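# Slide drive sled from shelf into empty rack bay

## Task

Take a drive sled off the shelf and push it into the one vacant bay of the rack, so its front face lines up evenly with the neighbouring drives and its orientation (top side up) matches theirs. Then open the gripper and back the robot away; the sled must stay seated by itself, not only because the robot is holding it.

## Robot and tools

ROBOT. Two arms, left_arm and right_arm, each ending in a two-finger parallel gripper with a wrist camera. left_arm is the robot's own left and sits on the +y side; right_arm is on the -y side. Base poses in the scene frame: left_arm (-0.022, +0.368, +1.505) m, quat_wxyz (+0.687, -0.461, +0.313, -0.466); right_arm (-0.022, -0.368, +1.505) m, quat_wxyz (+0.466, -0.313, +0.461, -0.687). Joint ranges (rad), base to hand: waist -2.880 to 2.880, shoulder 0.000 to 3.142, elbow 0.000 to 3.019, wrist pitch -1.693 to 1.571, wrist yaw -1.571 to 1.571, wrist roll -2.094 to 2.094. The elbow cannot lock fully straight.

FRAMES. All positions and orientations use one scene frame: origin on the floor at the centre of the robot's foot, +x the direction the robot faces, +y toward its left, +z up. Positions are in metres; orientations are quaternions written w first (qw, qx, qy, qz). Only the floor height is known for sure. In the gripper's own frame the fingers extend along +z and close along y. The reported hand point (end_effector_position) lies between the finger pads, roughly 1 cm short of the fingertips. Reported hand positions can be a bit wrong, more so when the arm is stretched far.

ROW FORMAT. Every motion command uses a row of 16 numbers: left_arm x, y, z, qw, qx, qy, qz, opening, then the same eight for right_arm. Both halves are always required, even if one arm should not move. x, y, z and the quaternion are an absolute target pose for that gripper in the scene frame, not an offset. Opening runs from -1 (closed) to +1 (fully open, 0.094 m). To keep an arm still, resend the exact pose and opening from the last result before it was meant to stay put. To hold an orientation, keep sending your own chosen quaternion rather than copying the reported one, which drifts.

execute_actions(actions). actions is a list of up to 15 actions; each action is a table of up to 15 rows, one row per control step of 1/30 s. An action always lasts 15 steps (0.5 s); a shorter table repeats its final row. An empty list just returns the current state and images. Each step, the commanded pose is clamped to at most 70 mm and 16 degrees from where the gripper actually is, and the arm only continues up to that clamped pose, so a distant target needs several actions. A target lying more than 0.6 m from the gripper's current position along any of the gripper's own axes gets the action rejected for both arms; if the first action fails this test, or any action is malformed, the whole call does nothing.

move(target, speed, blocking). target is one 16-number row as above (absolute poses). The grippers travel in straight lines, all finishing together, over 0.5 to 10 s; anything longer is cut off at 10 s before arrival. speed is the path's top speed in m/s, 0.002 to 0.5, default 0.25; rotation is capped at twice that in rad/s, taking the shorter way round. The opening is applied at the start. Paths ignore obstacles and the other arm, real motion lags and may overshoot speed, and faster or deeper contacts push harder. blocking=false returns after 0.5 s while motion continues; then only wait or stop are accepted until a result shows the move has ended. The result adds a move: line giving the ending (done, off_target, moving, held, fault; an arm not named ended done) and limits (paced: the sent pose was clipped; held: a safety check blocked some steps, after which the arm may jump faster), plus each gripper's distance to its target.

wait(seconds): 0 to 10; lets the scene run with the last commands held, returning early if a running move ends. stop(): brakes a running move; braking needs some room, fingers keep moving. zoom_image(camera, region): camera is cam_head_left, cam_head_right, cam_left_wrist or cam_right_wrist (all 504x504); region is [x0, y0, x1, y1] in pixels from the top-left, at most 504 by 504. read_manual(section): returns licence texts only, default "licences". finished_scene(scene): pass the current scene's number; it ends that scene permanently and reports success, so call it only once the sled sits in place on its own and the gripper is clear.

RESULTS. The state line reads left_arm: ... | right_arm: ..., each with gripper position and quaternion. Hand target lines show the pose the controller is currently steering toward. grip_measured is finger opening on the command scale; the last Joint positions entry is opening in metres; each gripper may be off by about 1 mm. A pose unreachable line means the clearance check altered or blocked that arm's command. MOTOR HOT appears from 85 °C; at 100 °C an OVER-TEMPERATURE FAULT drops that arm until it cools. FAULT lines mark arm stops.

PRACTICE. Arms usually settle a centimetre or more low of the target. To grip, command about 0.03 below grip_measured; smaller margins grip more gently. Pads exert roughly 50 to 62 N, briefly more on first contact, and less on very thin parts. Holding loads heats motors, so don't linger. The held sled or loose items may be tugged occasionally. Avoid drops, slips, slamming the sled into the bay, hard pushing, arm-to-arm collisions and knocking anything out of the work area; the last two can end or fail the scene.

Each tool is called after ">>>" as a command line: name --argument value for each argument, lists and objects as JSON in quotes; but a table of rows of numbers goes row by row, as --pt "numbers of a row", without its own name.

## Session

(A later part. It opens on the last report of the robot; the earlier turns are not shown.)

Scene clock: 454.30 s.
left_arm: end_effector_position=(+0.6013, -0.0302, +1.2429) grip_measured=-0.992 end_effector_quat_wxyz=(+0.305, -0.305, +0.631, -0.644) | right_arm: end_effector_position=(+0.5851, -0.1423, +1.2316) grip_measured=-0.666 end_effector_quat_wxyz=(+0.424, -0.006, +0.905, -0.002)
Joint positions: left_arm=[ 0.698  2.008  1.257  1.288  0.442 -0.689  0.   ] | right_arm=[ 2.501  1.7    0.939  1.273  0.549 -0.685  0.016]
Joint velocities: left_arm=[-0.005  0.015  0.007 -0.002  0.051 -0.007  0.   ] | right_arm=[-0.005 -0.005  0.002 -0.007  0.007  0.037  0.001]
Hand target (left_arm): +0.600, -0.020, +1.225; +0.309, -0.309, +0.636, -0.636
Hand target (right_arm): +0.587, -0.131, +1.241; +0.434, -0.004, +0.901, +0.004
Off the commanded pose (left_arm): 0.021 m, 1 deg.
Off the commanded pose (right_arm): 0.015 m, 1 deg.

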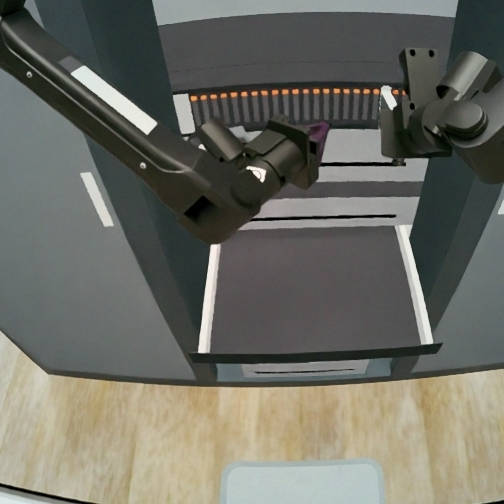

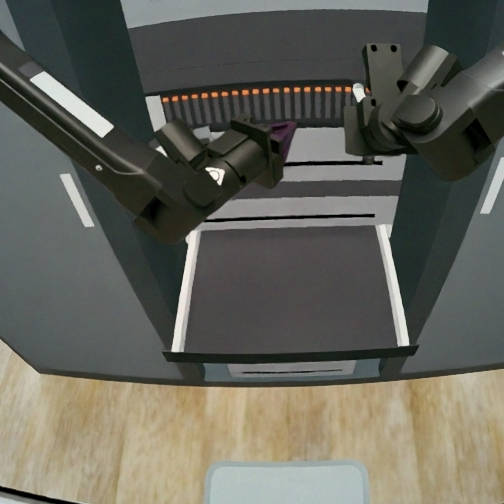

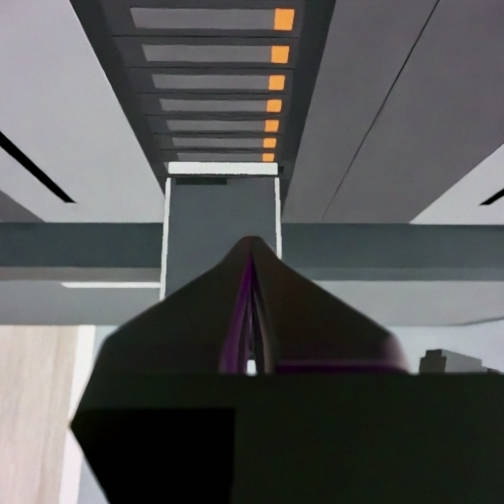

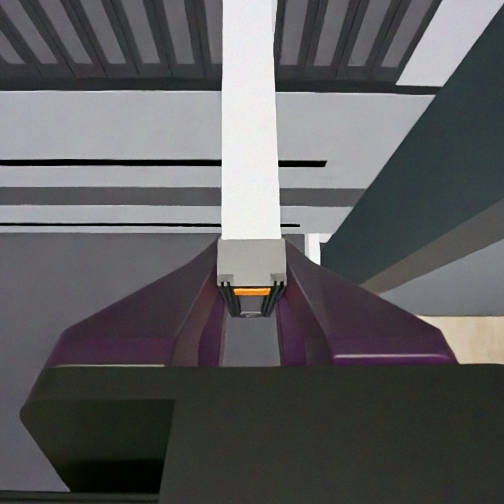

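>>> execute_actions --actions '[[[0.60,-0.02,1.225,0.309,-0.309,0.636,-0.636,-1,0.591,-0.136,1.241,0.434,-0.004,0.901,0.004,-0.75]],[[0.60,-0.02,1.225,0.309,-0.309,0.636,-0.636,-1,0.591,-0.136,1.241,0.434,-0.004,0.901,0.004,-0.75]]]'

>>> zoom_image --camera "cam_left_wrist" --region '[140, 130, 310, 300]'

>>> zoom_image --camera "cam_right_wrist" --region '[126, 0, 378, 120]'

Scene clock: 463.20 s.
left_arm: end_effector_position=(+0.6013, -0.0302, +1.2429) grip_measured=-0.992 end_effector_quat_wxyz=(+0.305, -0.305, +0.631, -0.644) | right_arm: end_effector_position=(+0.5851, -0.1422, +1.2316) grip_measured=-0.666 end_effector_quat_wxyz=(+0.425, -0.007, +0.905, -0.002)
Joint positions: left_arm=[ 0.698  2.008  1.257  1.288  0.442 -0.689  0.   ] | right_arm=[ 2.501  1.7    0.939  1.273  0.548 -0.685  0.016]
Joint velocities: left_arm=[ 0.005 -0.015  0.002 -0.012  0.007  0.007 -0.   ] | right_arm=[-0.015  0.015 -0.017  0.002 -0.022 -0.037 -0.001]
Hand target (left_arm): +0.600, -0.020, +1.225; +0.309, -0.309, +0.636, -0.636
Hand target (right_arm): +0.591, -0.136, +1.241; +0.434, -0.004, +0.901, +0.004
Off the commanded pose (left_arm): 0.021 m, 1 deg.
Off the commanded pose (right_arm): 0.013 m, 1 deg.

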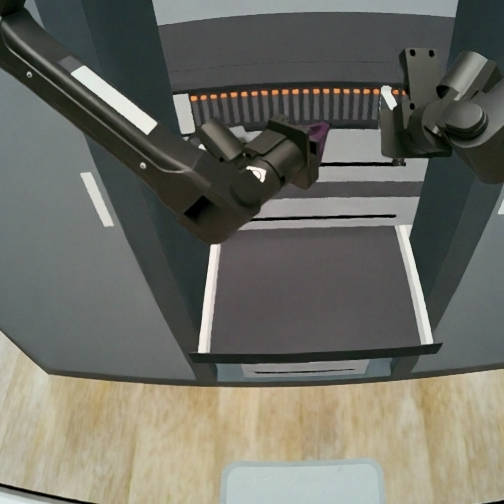

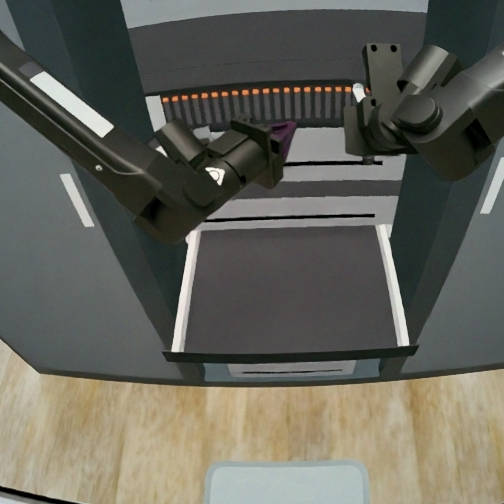

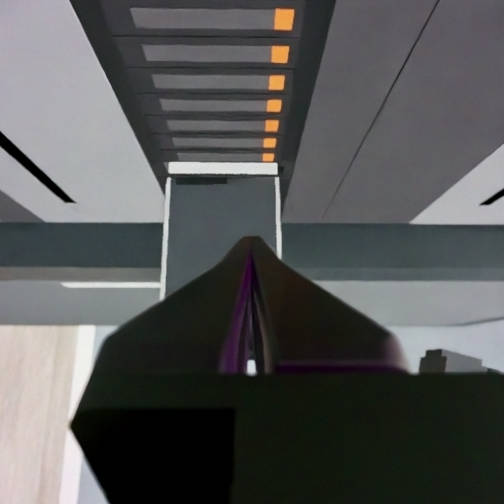

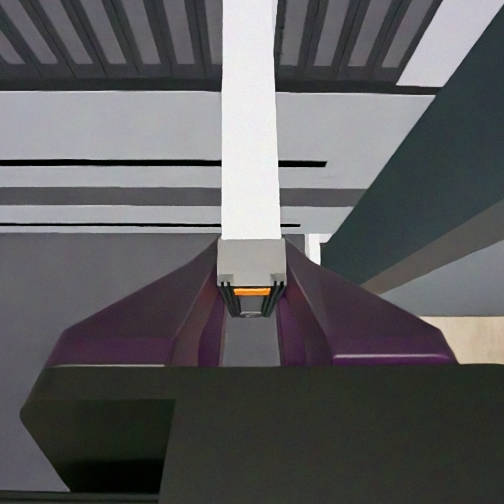

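Region (140, 130, 310, 300) of cam_left_wrist's 504x504 image, scaled by 2.965, with more detail than that image has.

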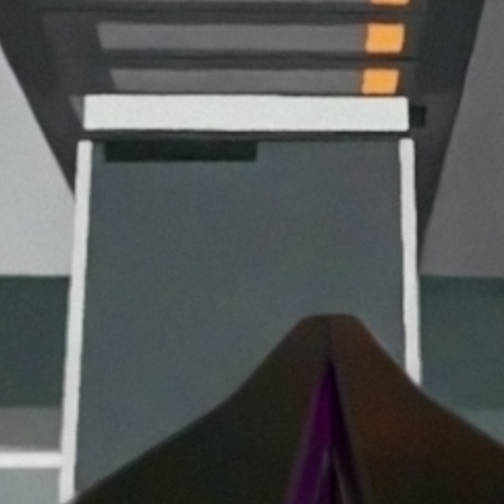

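Region (126, 0, 378, 120) of cam_right_wrist's 504x504 image, scaled by 2.000, with more detail than that image has; it fills the top 240 rows of this view, and the rest is white.

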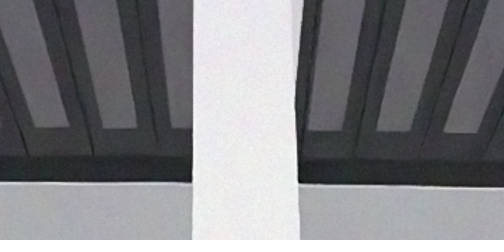

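>>> execute_actions --actions '[[[0.60,-0.02,1.225,0.309,-0.309,0.636,-0.636,-1,0.595,-0.141,1.239,0.434,-0.004,0.901,0.004,-0.75]],[[0.60,-0.02,1.225,0.309,-0.309,0.636,-0.636,-1,0.595,-0.141,1.239,0.434,-0.004,0.901,0.004,-0.75]]]'

>>> zoom_image --camera "cam_left_wrist" --region '[140, 130, 310, 300]'

>>> zoom_image --camera "cam_right_wrist" --region '[126, 0, 378, 120]'

Scene clock: 471.73 s.
left_arm: end_effector_position=(+0.6013, -0.0302, +1.2429) grip_measured=-0.992 end_effector_quat_wxyz=(+0.305, -0.305, +0.631, -0.644) | right_arm: end_effector_position=(+0.5872, -0.1411, +1.2327) grip_measured=-0.666 end_effector_quat_wxyz=(+0.428, -0.007, +0.904, +0.001)
Joint positions: left_arm=[ 0.698  2.008  1.257  1.288  0.442 -0.689  0.   ] | right_arm=[ 2.501  1.7    0.942  1.273  0.539 -0.685  0.016]
Joint velocities: left_arm=[-0.005 -0.005  0.012 -0.017  0.037  0.022 -0.   ] | right_arm=[ 0.005 -0.015 -0.002 -0.012 -0.037 -0.066 -0.001]
Hand target (left_arm): +0.600, -0.020, +1.225; +0.309, -0.309, +0.636, -0.636
Hand target (right_arm): +0.595, -0.141, +1.239; +0.434, -0.004, +0.901, +0.004
Off the commanded pose (left_arm): 0.021 m, 1 deg.
Off the commanded pose (right_arm): 0.010 m, 1 deg.

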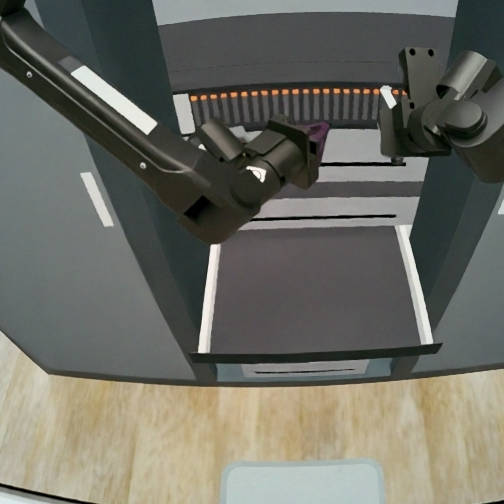

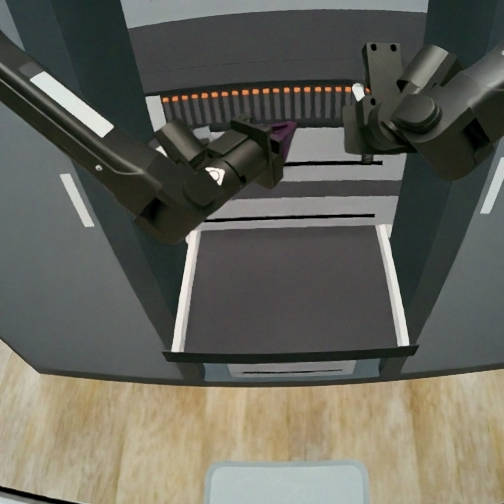

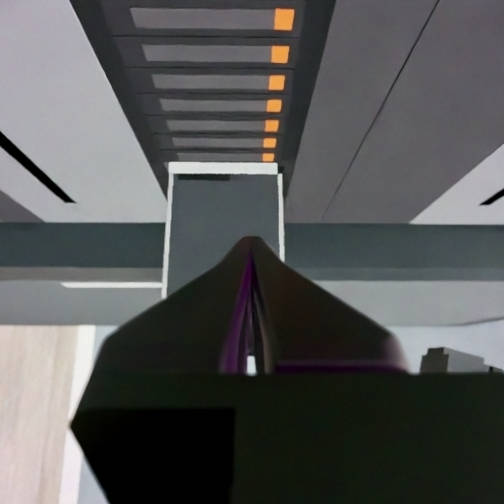

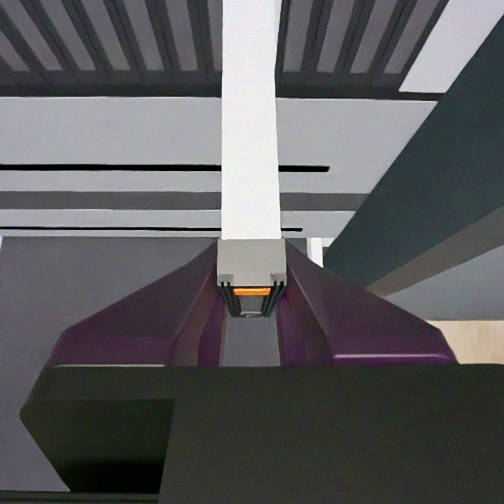

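Region (140, 130, 310, 300) of cam_left_wrist's 504x504 image, scaled by 2.965, with more detail than that image has.

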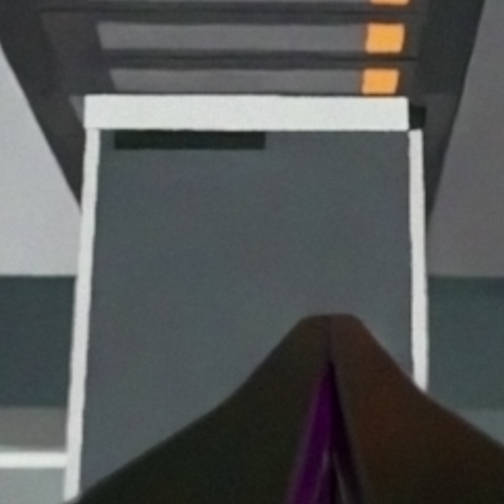

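Region (126, 0, 378, 120) of cam_right_wrist's 504x504 image, scaled by 2.000, with more detail than that image has; it fills the top 240 rows of this view, and the rest is white.

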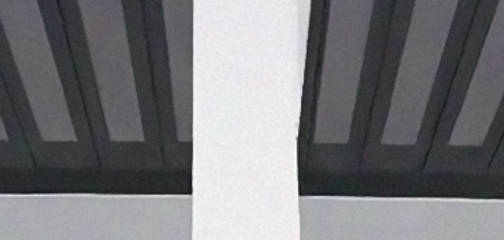

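>>> execute_actions --actions '[[[0.60,-0.02,1.225,0.309,-0.309,0.636,-0.636,-1,0.590,-0.152,1.228,0.428,-0.005,0.904,0.001,-0.75]],[[0.60,-0.02,1.225,0.309,-0.309,0.636,-0.636,-1,0.590,-0.152,1.228,0.428,-0.005,0.904,0.001,-0.75]]]'

>>> zoom_image --camera "cam_right_wrist" --region '[126, 0, 378, 120]'

Scene clock: 480.57 s.
left_arm: end_effector_position=(+0.6013, -0.0302, +1.2429) grip_measured=-0.992 end_effector_quat_wxyz=(+0.305, -0.305, +0.631, -0.644) | right_arm: end_effector_position=(+0.5872, -0.1421, +1.2299) grip_measured=-0.666 end_effector_quat_wxyz=(+0.428, -0.009, +0.904, +0.004)
Joint positions: left_arm=[ 0.698  2.008  1.257  1.288  0.442 -0.689  0.   ] | right_arm=[ 2.494  1.7    0.942  1.267  0.527 -0.68   0.016]
Joint velocities: left_arm=[ 0.005 -0.005 -0.007  0.002  0.007 -0.095 -0.001] | right_arm=[ 0.005 -0.005 -0.007  0.007  0.022  0.051  0.001]
Hand target (left_arm): +0.600, -0.020, +1.225; +0.309, -0.309, +0.636, -0.636
Hand target (right_arm): +0.590, -0.152, +1.228; +0.428, -0.005, +0.904, +0.001
Off the commanded pose (left_arm): 0.021 m, 1 deg.
Off the commanded pose (right_arm): 0.010 m, 1 deg.

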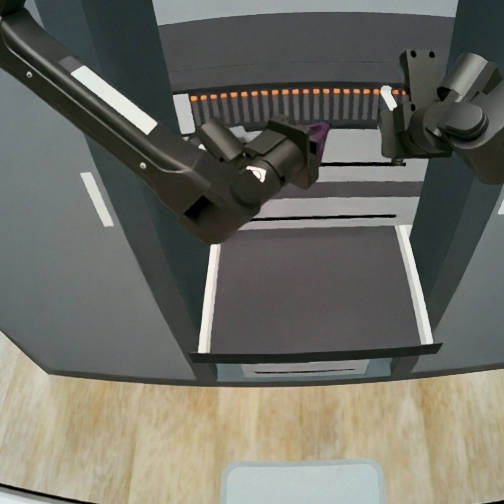

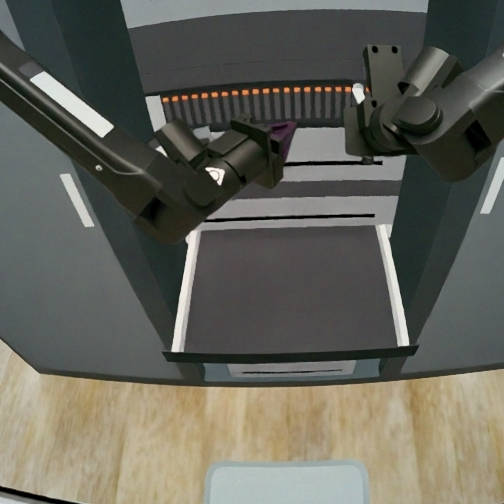

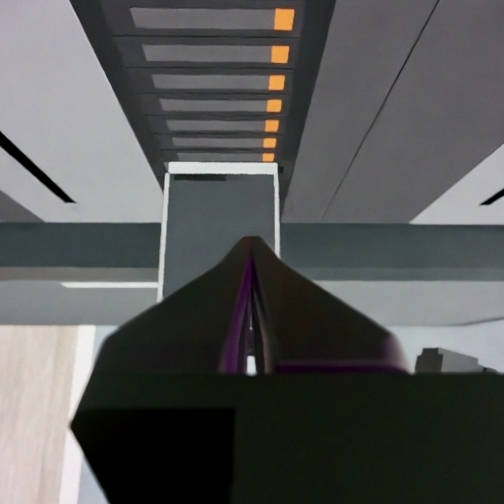

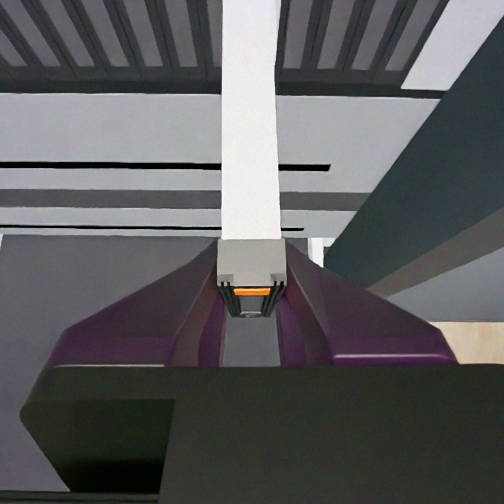

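Region (126, 0, 378, 120) of cam_right_wrist's 504x504 image, scaled by 2.000, with more detail than that image has; it fills the top 240 rows of this view, and the rest is white.

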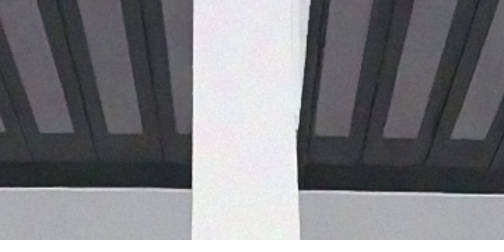

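>>> execute_actions --actions '[[[0.60,-0.02,1.225,0.309,-0.309,0.636,-0.636,-1,0.591,-0.155,1.231,0.428,0.0,0.904,-0.002,-0.75]],[[0.60,-0.02,1.225,0.309,-0.309,0.636,-0.636,-1,0.591,-0.155,1.231,0.428,0.0,0.904,-0.002,-0.75]]]'

>>> zoom_image --camera "cam_right_wrist" --region '[126, 0, 378, 120]'

>>> zoom_image --camera "cam_left_wrist" --region '[140, 130, 310, 300]'

Scene clock: 490.50 s.
left_arm: end_effector_position=(+0.6013, -0.0302, +1.2429) grip_measured=-0.992 end_effector_quat_wxyz=(+0.305, -0.305, +0.631, -0.644) | right_arm: end_effector_position=(+0.5851, -0.1426, +1.2294) grip_measured=-0.666 end_effector_quat_wxyz=(+0.426, -0.009, +0.905, +0.003)
Joint positions: left_arm=[ 0.698  2.008  1.257  1.288  0.442 -0.689  0.   ] | right_arm=[ 2.494  1.699  0.938  1.267  0.531 -0.679  0.016]
Joint velocities: left_arm=[-0.005 -0.005 -0.002 -0.002  0.022 -0.007  0.   ] | right_arm=[-0.015 -0.015 -0.002 -0.007  0.007 -0.022 -0.001]
Hand target (left_arm): +0.600, -0.020, +1.225; +0.309, -0.309, +0.636, -0.636
Hand target (right_arm): +0.591, -0.155, +1.231; +0.428, +0.000, +0.904, -0.002
Off the commanded pose (left_arm): 0.021 m, 1 deg.
Off the commanded pose (right_arm): 0.014 m, 1 deg.

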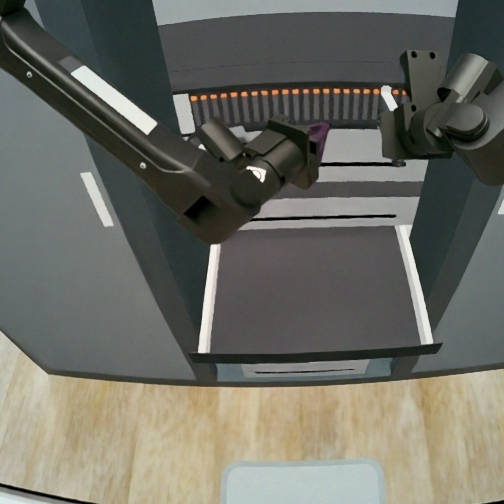

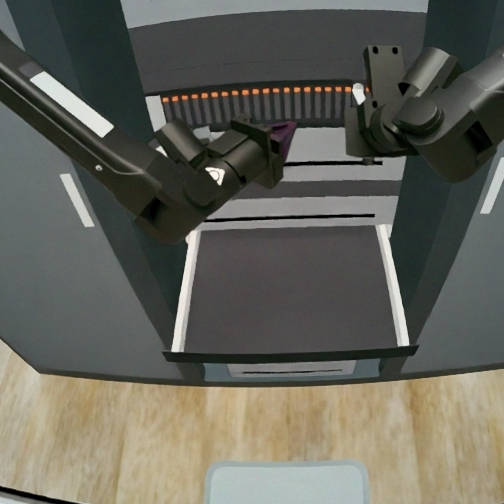

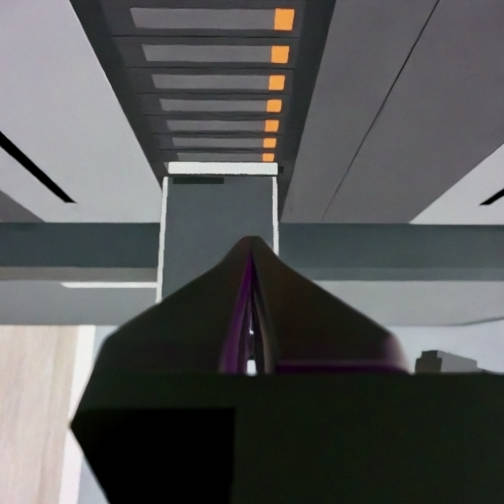

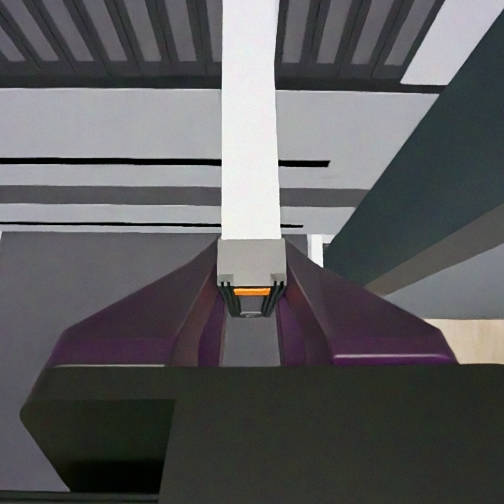

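Region (126, 0, 378, 120) of cam_right_wrist's 504x504 image, scaled by 2.000, with more detail than that image has; it fills the top 240 rows of this view, and the rest is white.

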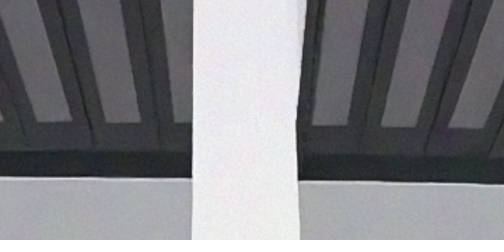

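Region (140, 130, 310, 300) of cam_left_wrist's 504x504 image, scaled by 2.965, with more detail than that image has.

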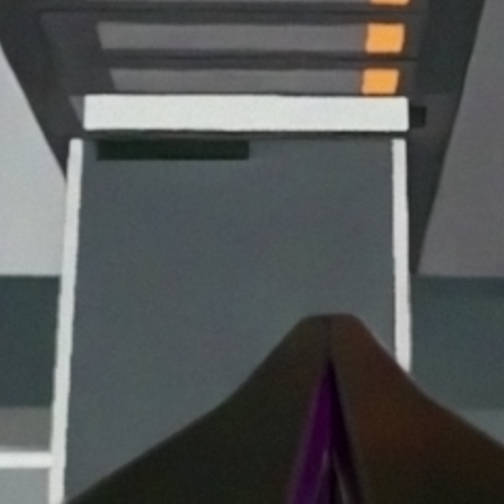

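>>> execute_actions --actions '[[[0.60,-0.02,1.225,0.309,-0.309,0.636,-0.636,-1,0.596,-0.158,1.234,0.428,0.0,0.904,-0.002,-0.75]],[[0.60,-0.02,1.225,0.309,-0.309,0.636,-0.636,-1,0.596,-0.158,1.234,0.428,0.0,0.904,-0.002,-0.75]]]'

>>> zoom_image --camera "cam_right_wrist" --region '[126, 0, 378, 120]'

>>> zoom_image --camera "cam_left_wrist" --region '[140, 130, 310, 300]'

Scene clock: 499.67 s.
left_arm: end_effector_position=(+0.6013, -0.0302, +1.2429) grip_measured=-0.992 end_effector_quat_wxyz=(+0.305, -0.305, +0.631, -0.644) | right_arm: end_effector_position=(+0.5908, -0.1471, +1.2340) grip_measured=-0.666 end_effector_quat_wxyz=(+0.428, -0.007, +0.904, +0.002)
Joint positions: left_arm=[ 0.698  2.008  1.257  1.288  0.442 -0.689  0.   ] | right_arm=[ 2.494  1.681  0.938  1.254  0.531 -0.678  0.016]
Joint velocities: left_arm=[-0.005 -0.015 -0.002 -0.012 -0.022  0.007 -0.001] | right_arm=[-0.015 -0.015 -0.007  0.007  0.022 -0.007 -0.   ]
Hand target (left_arm): +0.600, -0.020, +1.225; +0.309, -0.309, +0.636, -0.636
Hand target (right_arm): +0.596, -0.158, +1.234; +0.428, +0.000, +0.904, -0.002
Off the commanded pose (left_arm): 0.021 m, 1 deg.
Off the commanded pose (right_arm): 0.012 m, 1 deg.

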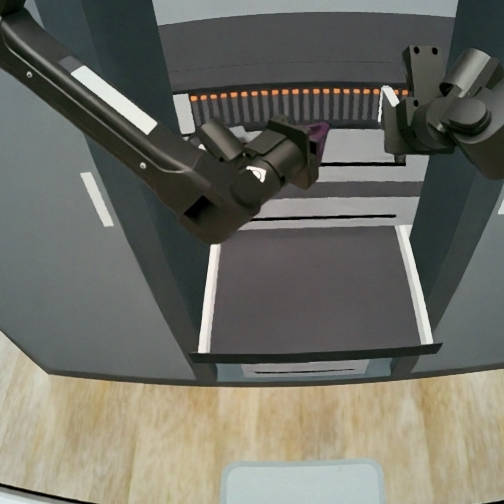

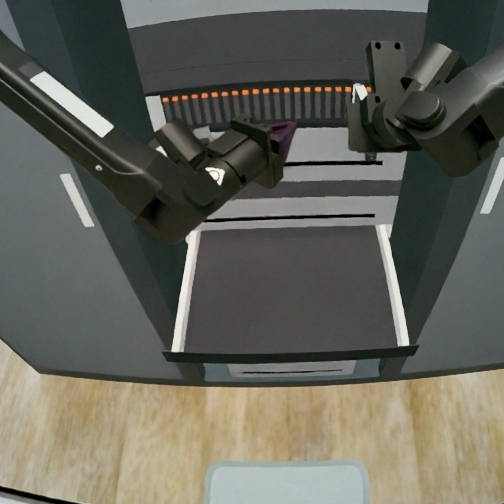

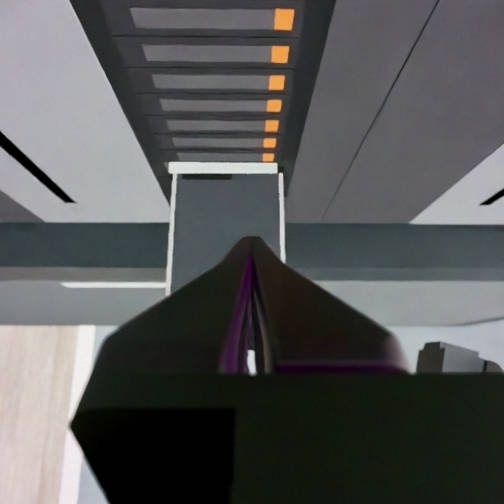

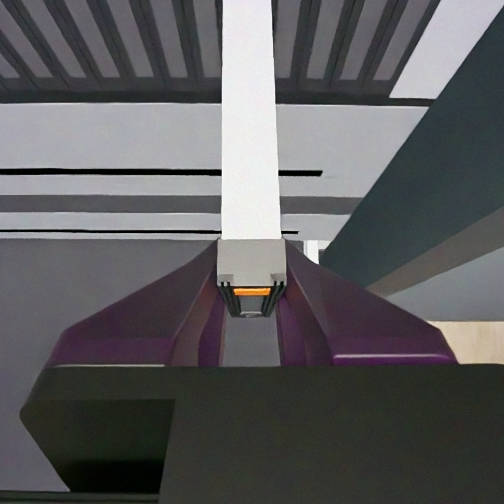

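Region (126, 0, 378, 120) of cam_right_wrist's 504x504 image, scaled by 2.000, with more detail than that image has; it fills the top 240 rows of this view, and the rest is white.

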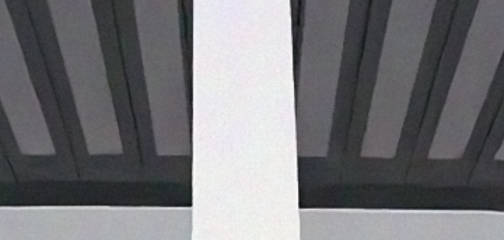

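Region (140, 130, 310, 300) of cam_left_wrist's 504x504 image, scaled by 2.965, with more detail than that image has.

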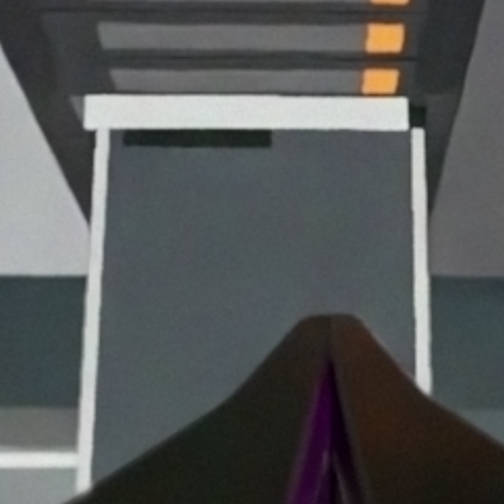

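>>> execute_actions --actions '[[[0.60,-0.02,1.225,0.309,-0.309,0.636,-0.636,-1,0.597,-0.155,1.230,0.421,0.0,0.907,-0.002,-0.75]],[[0.60,-0.02,1.225,0.309,-0.309,0.636,-0.636,-1,0.597,-0.155,1.230,0.421,0.0,0.907,-0.002,-0.75]]]'

>>> zoom_image --camera "cam_right_wrist" --region '[126, 0, 378, 120]'

>>> zoom_image --camera "cam_left_wrist" --region '[140, 130, 310, 300]'

Scene clock: 511.30 s.
left_arm: end_effector_position=(+0.6013, -0.0302, +1.2429) grip_measured=-0.992 end_effector_quat_wxyz=(+0.305, -0.305, +0.631, -0.644) | right_arm: end_effector_position=(+0.5885, -0.1457, +1.2305) grip_measured=-0.666 end_effector_quat_wxyz=(+0.419, -0.009, +0.908, +0.003)
Joint positions: left_arm=[ 0.698  2.008  1.257  1.288  0.442 -0.689  0.   ] | right_arm=[ 2.494  1.681  0.939  1.233  0.541 -0.672  0.016]
Joint velocities: left_arm=[-0.005  0.005  0.012 -0.002  0.022 -0.022 -0.001] | right_arm=[ 0.005  0.005 -0.017  0.002 -0.007 -0.007 -0.002]
Hand target (left_arm): +0.600, -0.020, +1.225; +0.309, -0.309, +0.636, -0.636
Hand target (right_arm): +0.597, -0.155, +1.230; +0.421, +0.000, +0.907, -0.002
Off the commanded pose (left_arm): 0.021 m, 1 deg.
Off the commanded pose (right_arm): 0.013 m, 1 deg.

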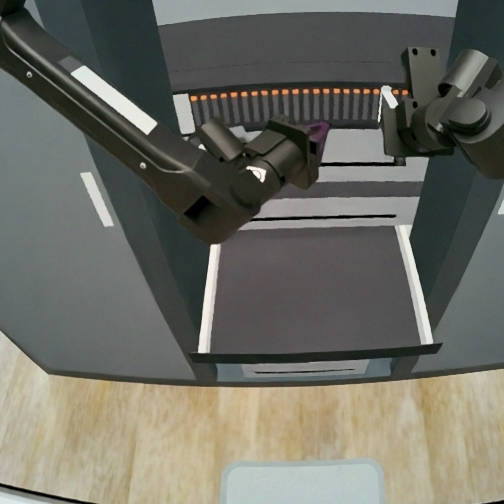

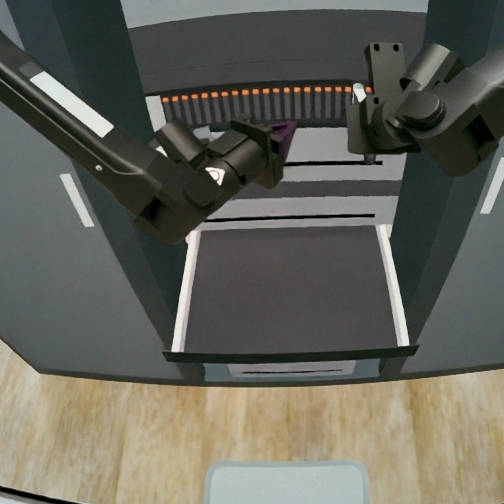

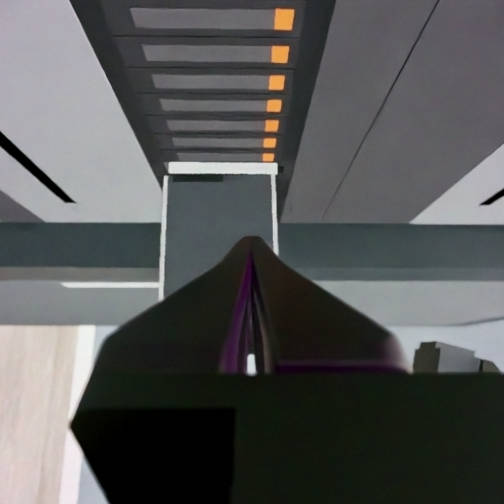

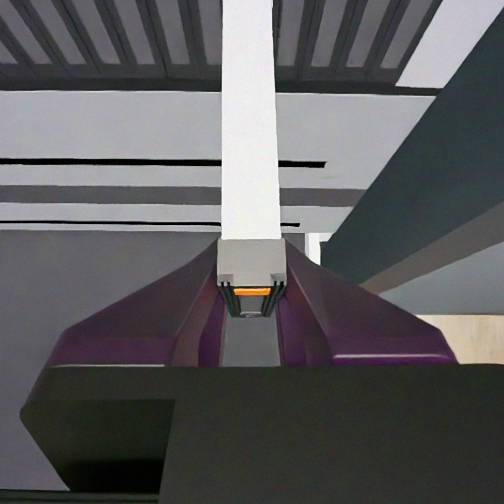

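Region (126, 0, 378, 120) of cam_right_wrist's 504x504 image, scaled by 2.000, with more detail than that image has; it fills the top 240 rows of this view, and the rest is white.

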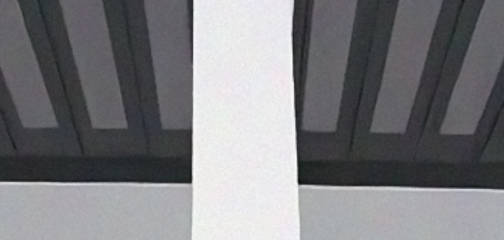

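Region (140, 130, 310, 300) of cam_left_wrist's 504x504 image, scaled by 2.965, with more detail than that image has.

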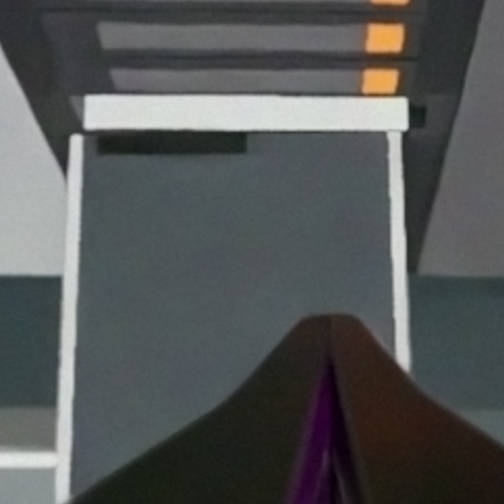

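>>> execute_actions --actions '[[[0.60,-0.02,1.225,0.309,-0.309,0.636,-0.636,-1,0.599,-0.155,1.231,0.4255,0.0,0.905,-0.002,-0.75]],[[0.60,-0.02,1.225,0.309,-0.309,0.636,-0.636,-1,0.599,-0.155,1.231,0.4255,0.0,0.905,-0.002,-0.75]]]'

>>> zoom_image --camera "cam_right_wrist" --region '[126, 0, 378, 120]'

>>> zoom_image --camera "cam_left_wrist" --region '[140, 130, 310, 300]'

Scene clock: 520.43 s.
left_arm: end_effector_position=(+0.6013, -0.0302, +1.2429) grip_measured=-0.992 end_effector_quat_wxyz=(+0.305, -0.305, +0.631, -0.644) | right_arm: end_effector_position=(+0.5886, -0.1455, +1.2306) grip_measured=-0.666 end_effector_quat_wxyz=(+0.419, -0.010, +0.908, +0.003)
Joint positions: left_arm=[ 0.698  2.008  1.257  1.288  0.442 -0.689  0.   ] | right_arm=[ 2.494  1.681  0.939  1.233  0.54  -0.672  0.016]
Joint velocities: left_arm=[ 0.005 -0.005 -0.017 -0.012  0.007 -0.066 -0.001] | right_arm=[ 0.005  0.005 -0.022  0.007 -0.007 -0.007 -0.   ]
Hand target (left_arm): +0.600, -0.020, +1.225; +0.309, -0.309, +0.636, -0.636
Hand target (right_arm): +0.599, -0.155, +1.231; +0.426, +0.000, +0.905, -0.002
Off the commanded pose (left_arm): 0.021 m, 1 deg.
Off the commanded pose (right_arm): 0.014 m, 1 deg.

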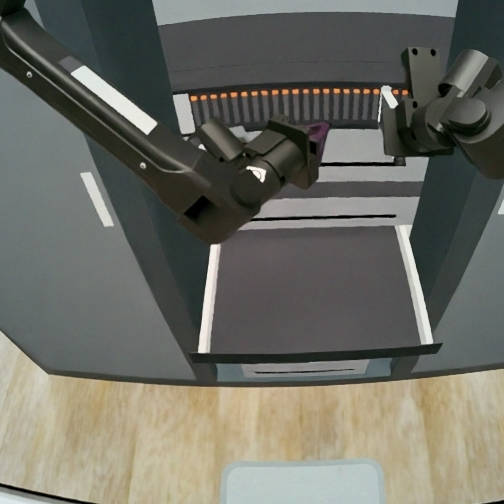

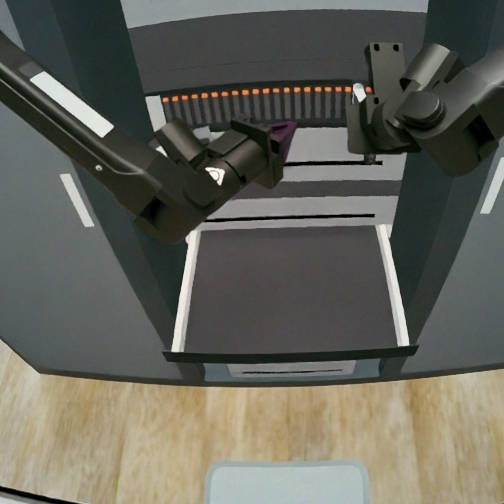

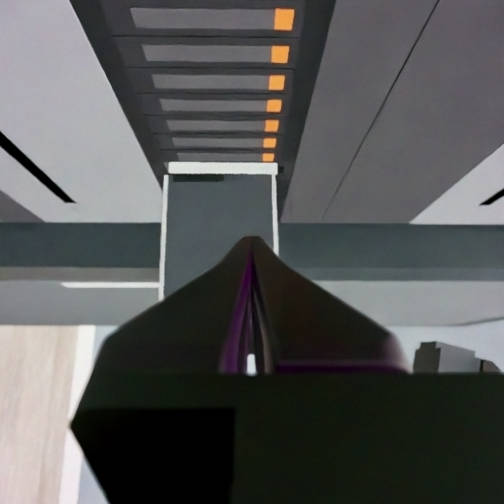

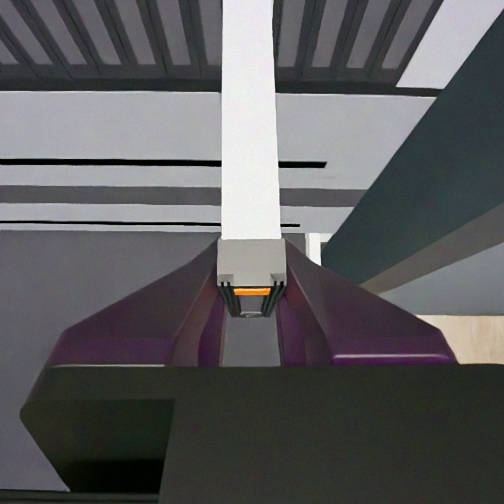

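Region (126, 0, 378, 120) of cam_right_wrist's 504x504 image, scaled by 2.000, with more detail than that image has; it fills the top 240 rows of this view, and the rest is white.

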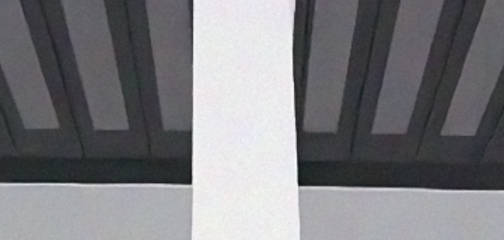

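Region (140, 130, 310, 300) of cam_left_wrist's 504x504 image, scaled by 2.965, with more detail than that image has.

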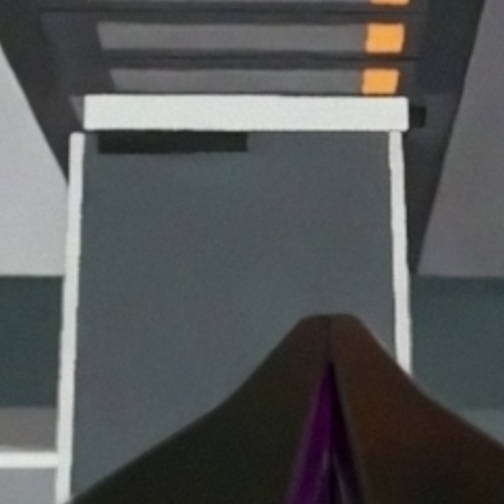

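Advance x; elbow motion raises pitch too.

>>> execute_actions --actions '[[[0.60,-0.02,1.225,0.309,-0.309,0.636,-0.636,-1,0.603,-0.155,1.231,0.4255,0.0,0.905,-0.002,-0.75]],[[0.60,-0.02,1.225,0.309,-0.309,0.636,-0.636,-1,0.603,-0.155,1.231,0.4255,0.0,0.905,-0.002,-0.75]]]'

>>> zoom_image --camera "cam_right_wrist" --region '[126, 0, 378, 120]'

>>> zoom_image --camera "cam_left_wrist" --region '[140, 130, 310, 300]'

Scene clock: 529.67 s.
left_arm: end_effector_position=(+0.6013, -0.0302, +1.2429) grip_measured=-0.992 end_effector_quat_wxyz=(+0.305, -0.305, +0.631, -0.644) | right_arm: end_effector_position=(+0.5953, -0.1459, +1.2315) grip_measured=-0.666 end_effector_quat_wxyz=(+0.423, -0.006, +0.906, +0.002)
Joint positions: left_arm=[ 0.698  2.008  1.257  1.288  0.442 -0.689  0.   ] | right_arm=[ 2.494  1.681  0.954  1.229  0.539 -0.672  0.016]
Joint velocities: left_arm=[-0.015 -0.005 -0.007 -0.002  0.007  0.007 -0.   ] | right_arm=[-0.005 -0.015 -0.002  0.007 -0.037  0.037  0.001]
Hand target (left_arm): +0.600, -0.020, +1.225; +0.309, -0.309, +0.636, -0.636
Hand target (right_arm): +0.603, -0.155, +1.231; +0.426, +0.000, +0.905, -0.002
Off the commanded pose (left_arm): 0.021 m, 1 deg.
Off the commanded pose (right_arm): 0.012 m, 1 deg.

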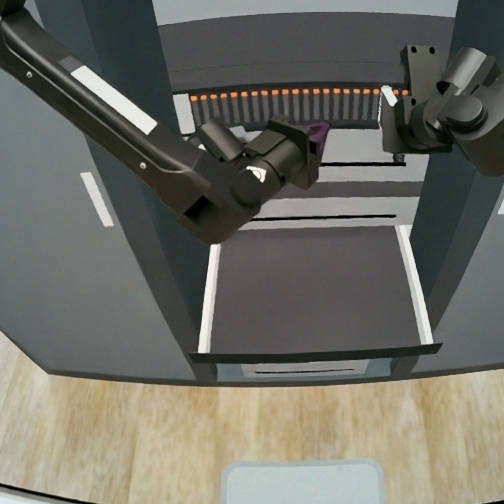

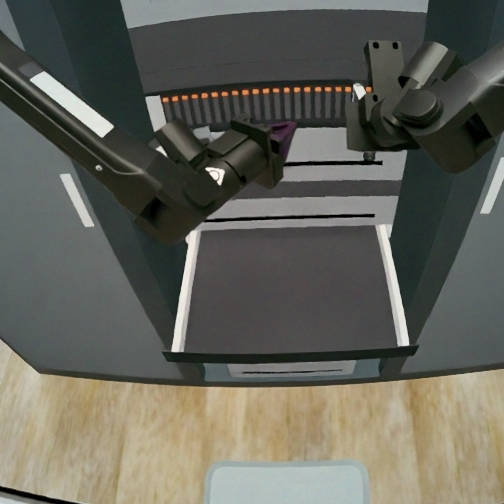

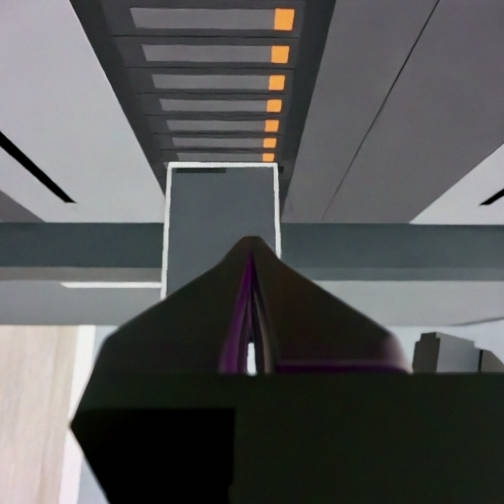

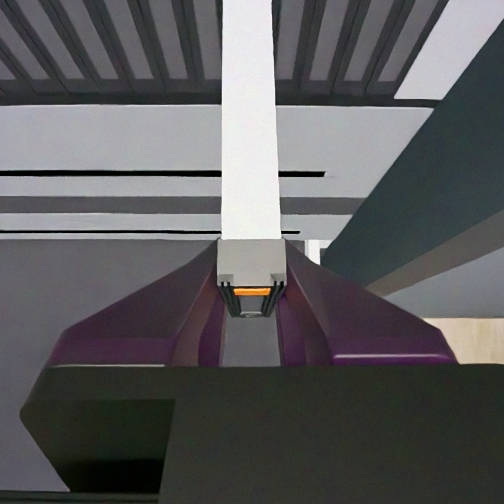

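Region (126, 0, 378, 120) of cam_right_wrist's 504x504 image, scaled by 2.000, with more detail than that image has; it fills the top 240 rows of this view, and the rest is white.

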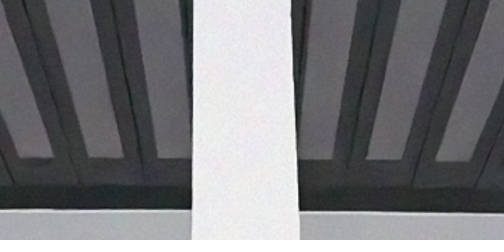

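Region (140, 130, 310, 300) of cam_left_wrist's 504x504 image, scaled by 2.965, with more detail than that image has.

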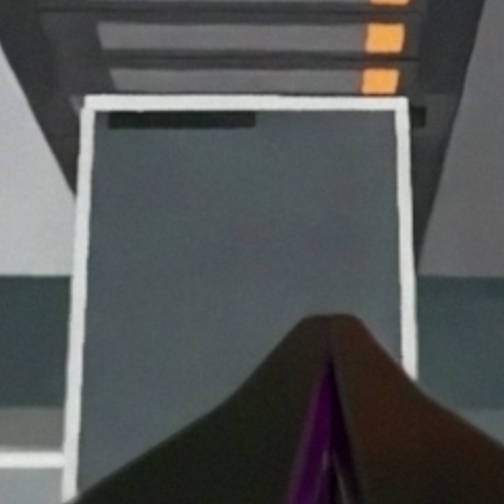

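>>> execute_actions --actions '[[[0.60,-0.02,1.225,0.309,-0.309,0.636,-0.636,-1,0.612,-0.155,1.231,0.4255,0,0.905,-0.002,-0.75]]]'

Scene clock: 547.00 s.
left_arm: end_effector_position=(+0.6013, -0.0302, +1.2429) grip_measured=-0.992 end_effector_quat_wxyz=(+0.305, -0.305, +0.631, -0.644) | right_arm: end_effector_position=(+0.5975, -0.1434, +1.2290) grip_measured=-0.666 end_effector_quat_wxyz=(+0.418, -0.011, +0.908, +0.003)
Joint positions: left_arm=[ 0.698  2.008  1.257  1.288  0.442 -0.689  0.   ] | right_arm=[ 2.494  1.681  0.965  1.204  0.54  -0.672  0.016]
Joint velocities: left_arm=[ 0.005 -0.005 -0.007 -0.002  0.037 -0.051 -0.   ] | right_arm=[-0.005 -0.005  0.002 -0.012 -0.037 -0.037 -0.   ]
Hand target (left_arm): +0.600, -0.020, +1.225; +0.309, -0.309, +0.636, -0.636
Hand target (right_arm): +0.612, -0.155, +1.231; +0.426, +0.000, +0.905, -0.002
Off the commanded pose (left_arm): 0.021 m, 1 deg.
Off the commanded pose (right_arm): 0.019 m, 2 deg.

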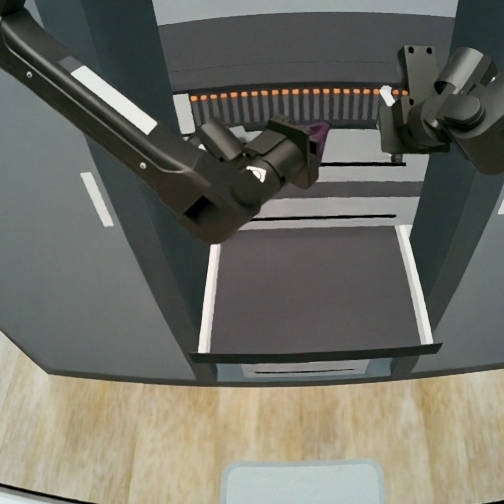

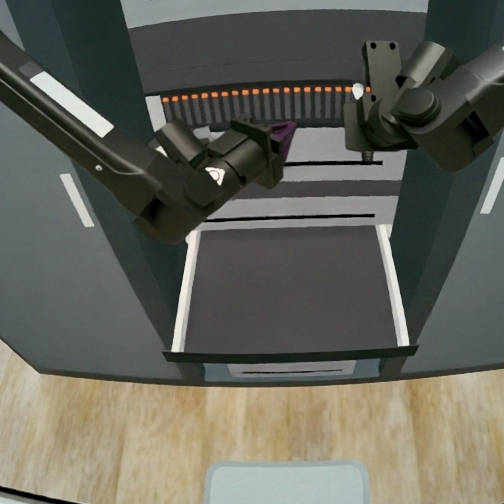

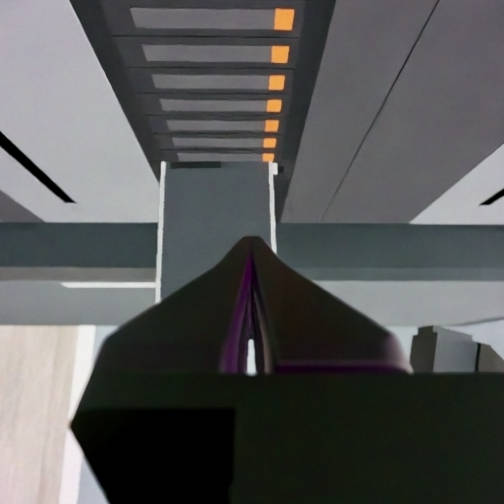

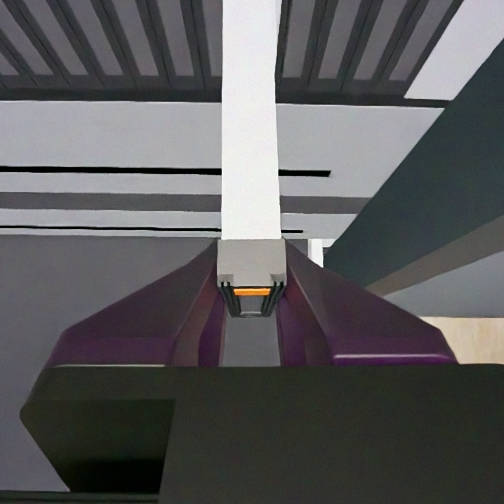

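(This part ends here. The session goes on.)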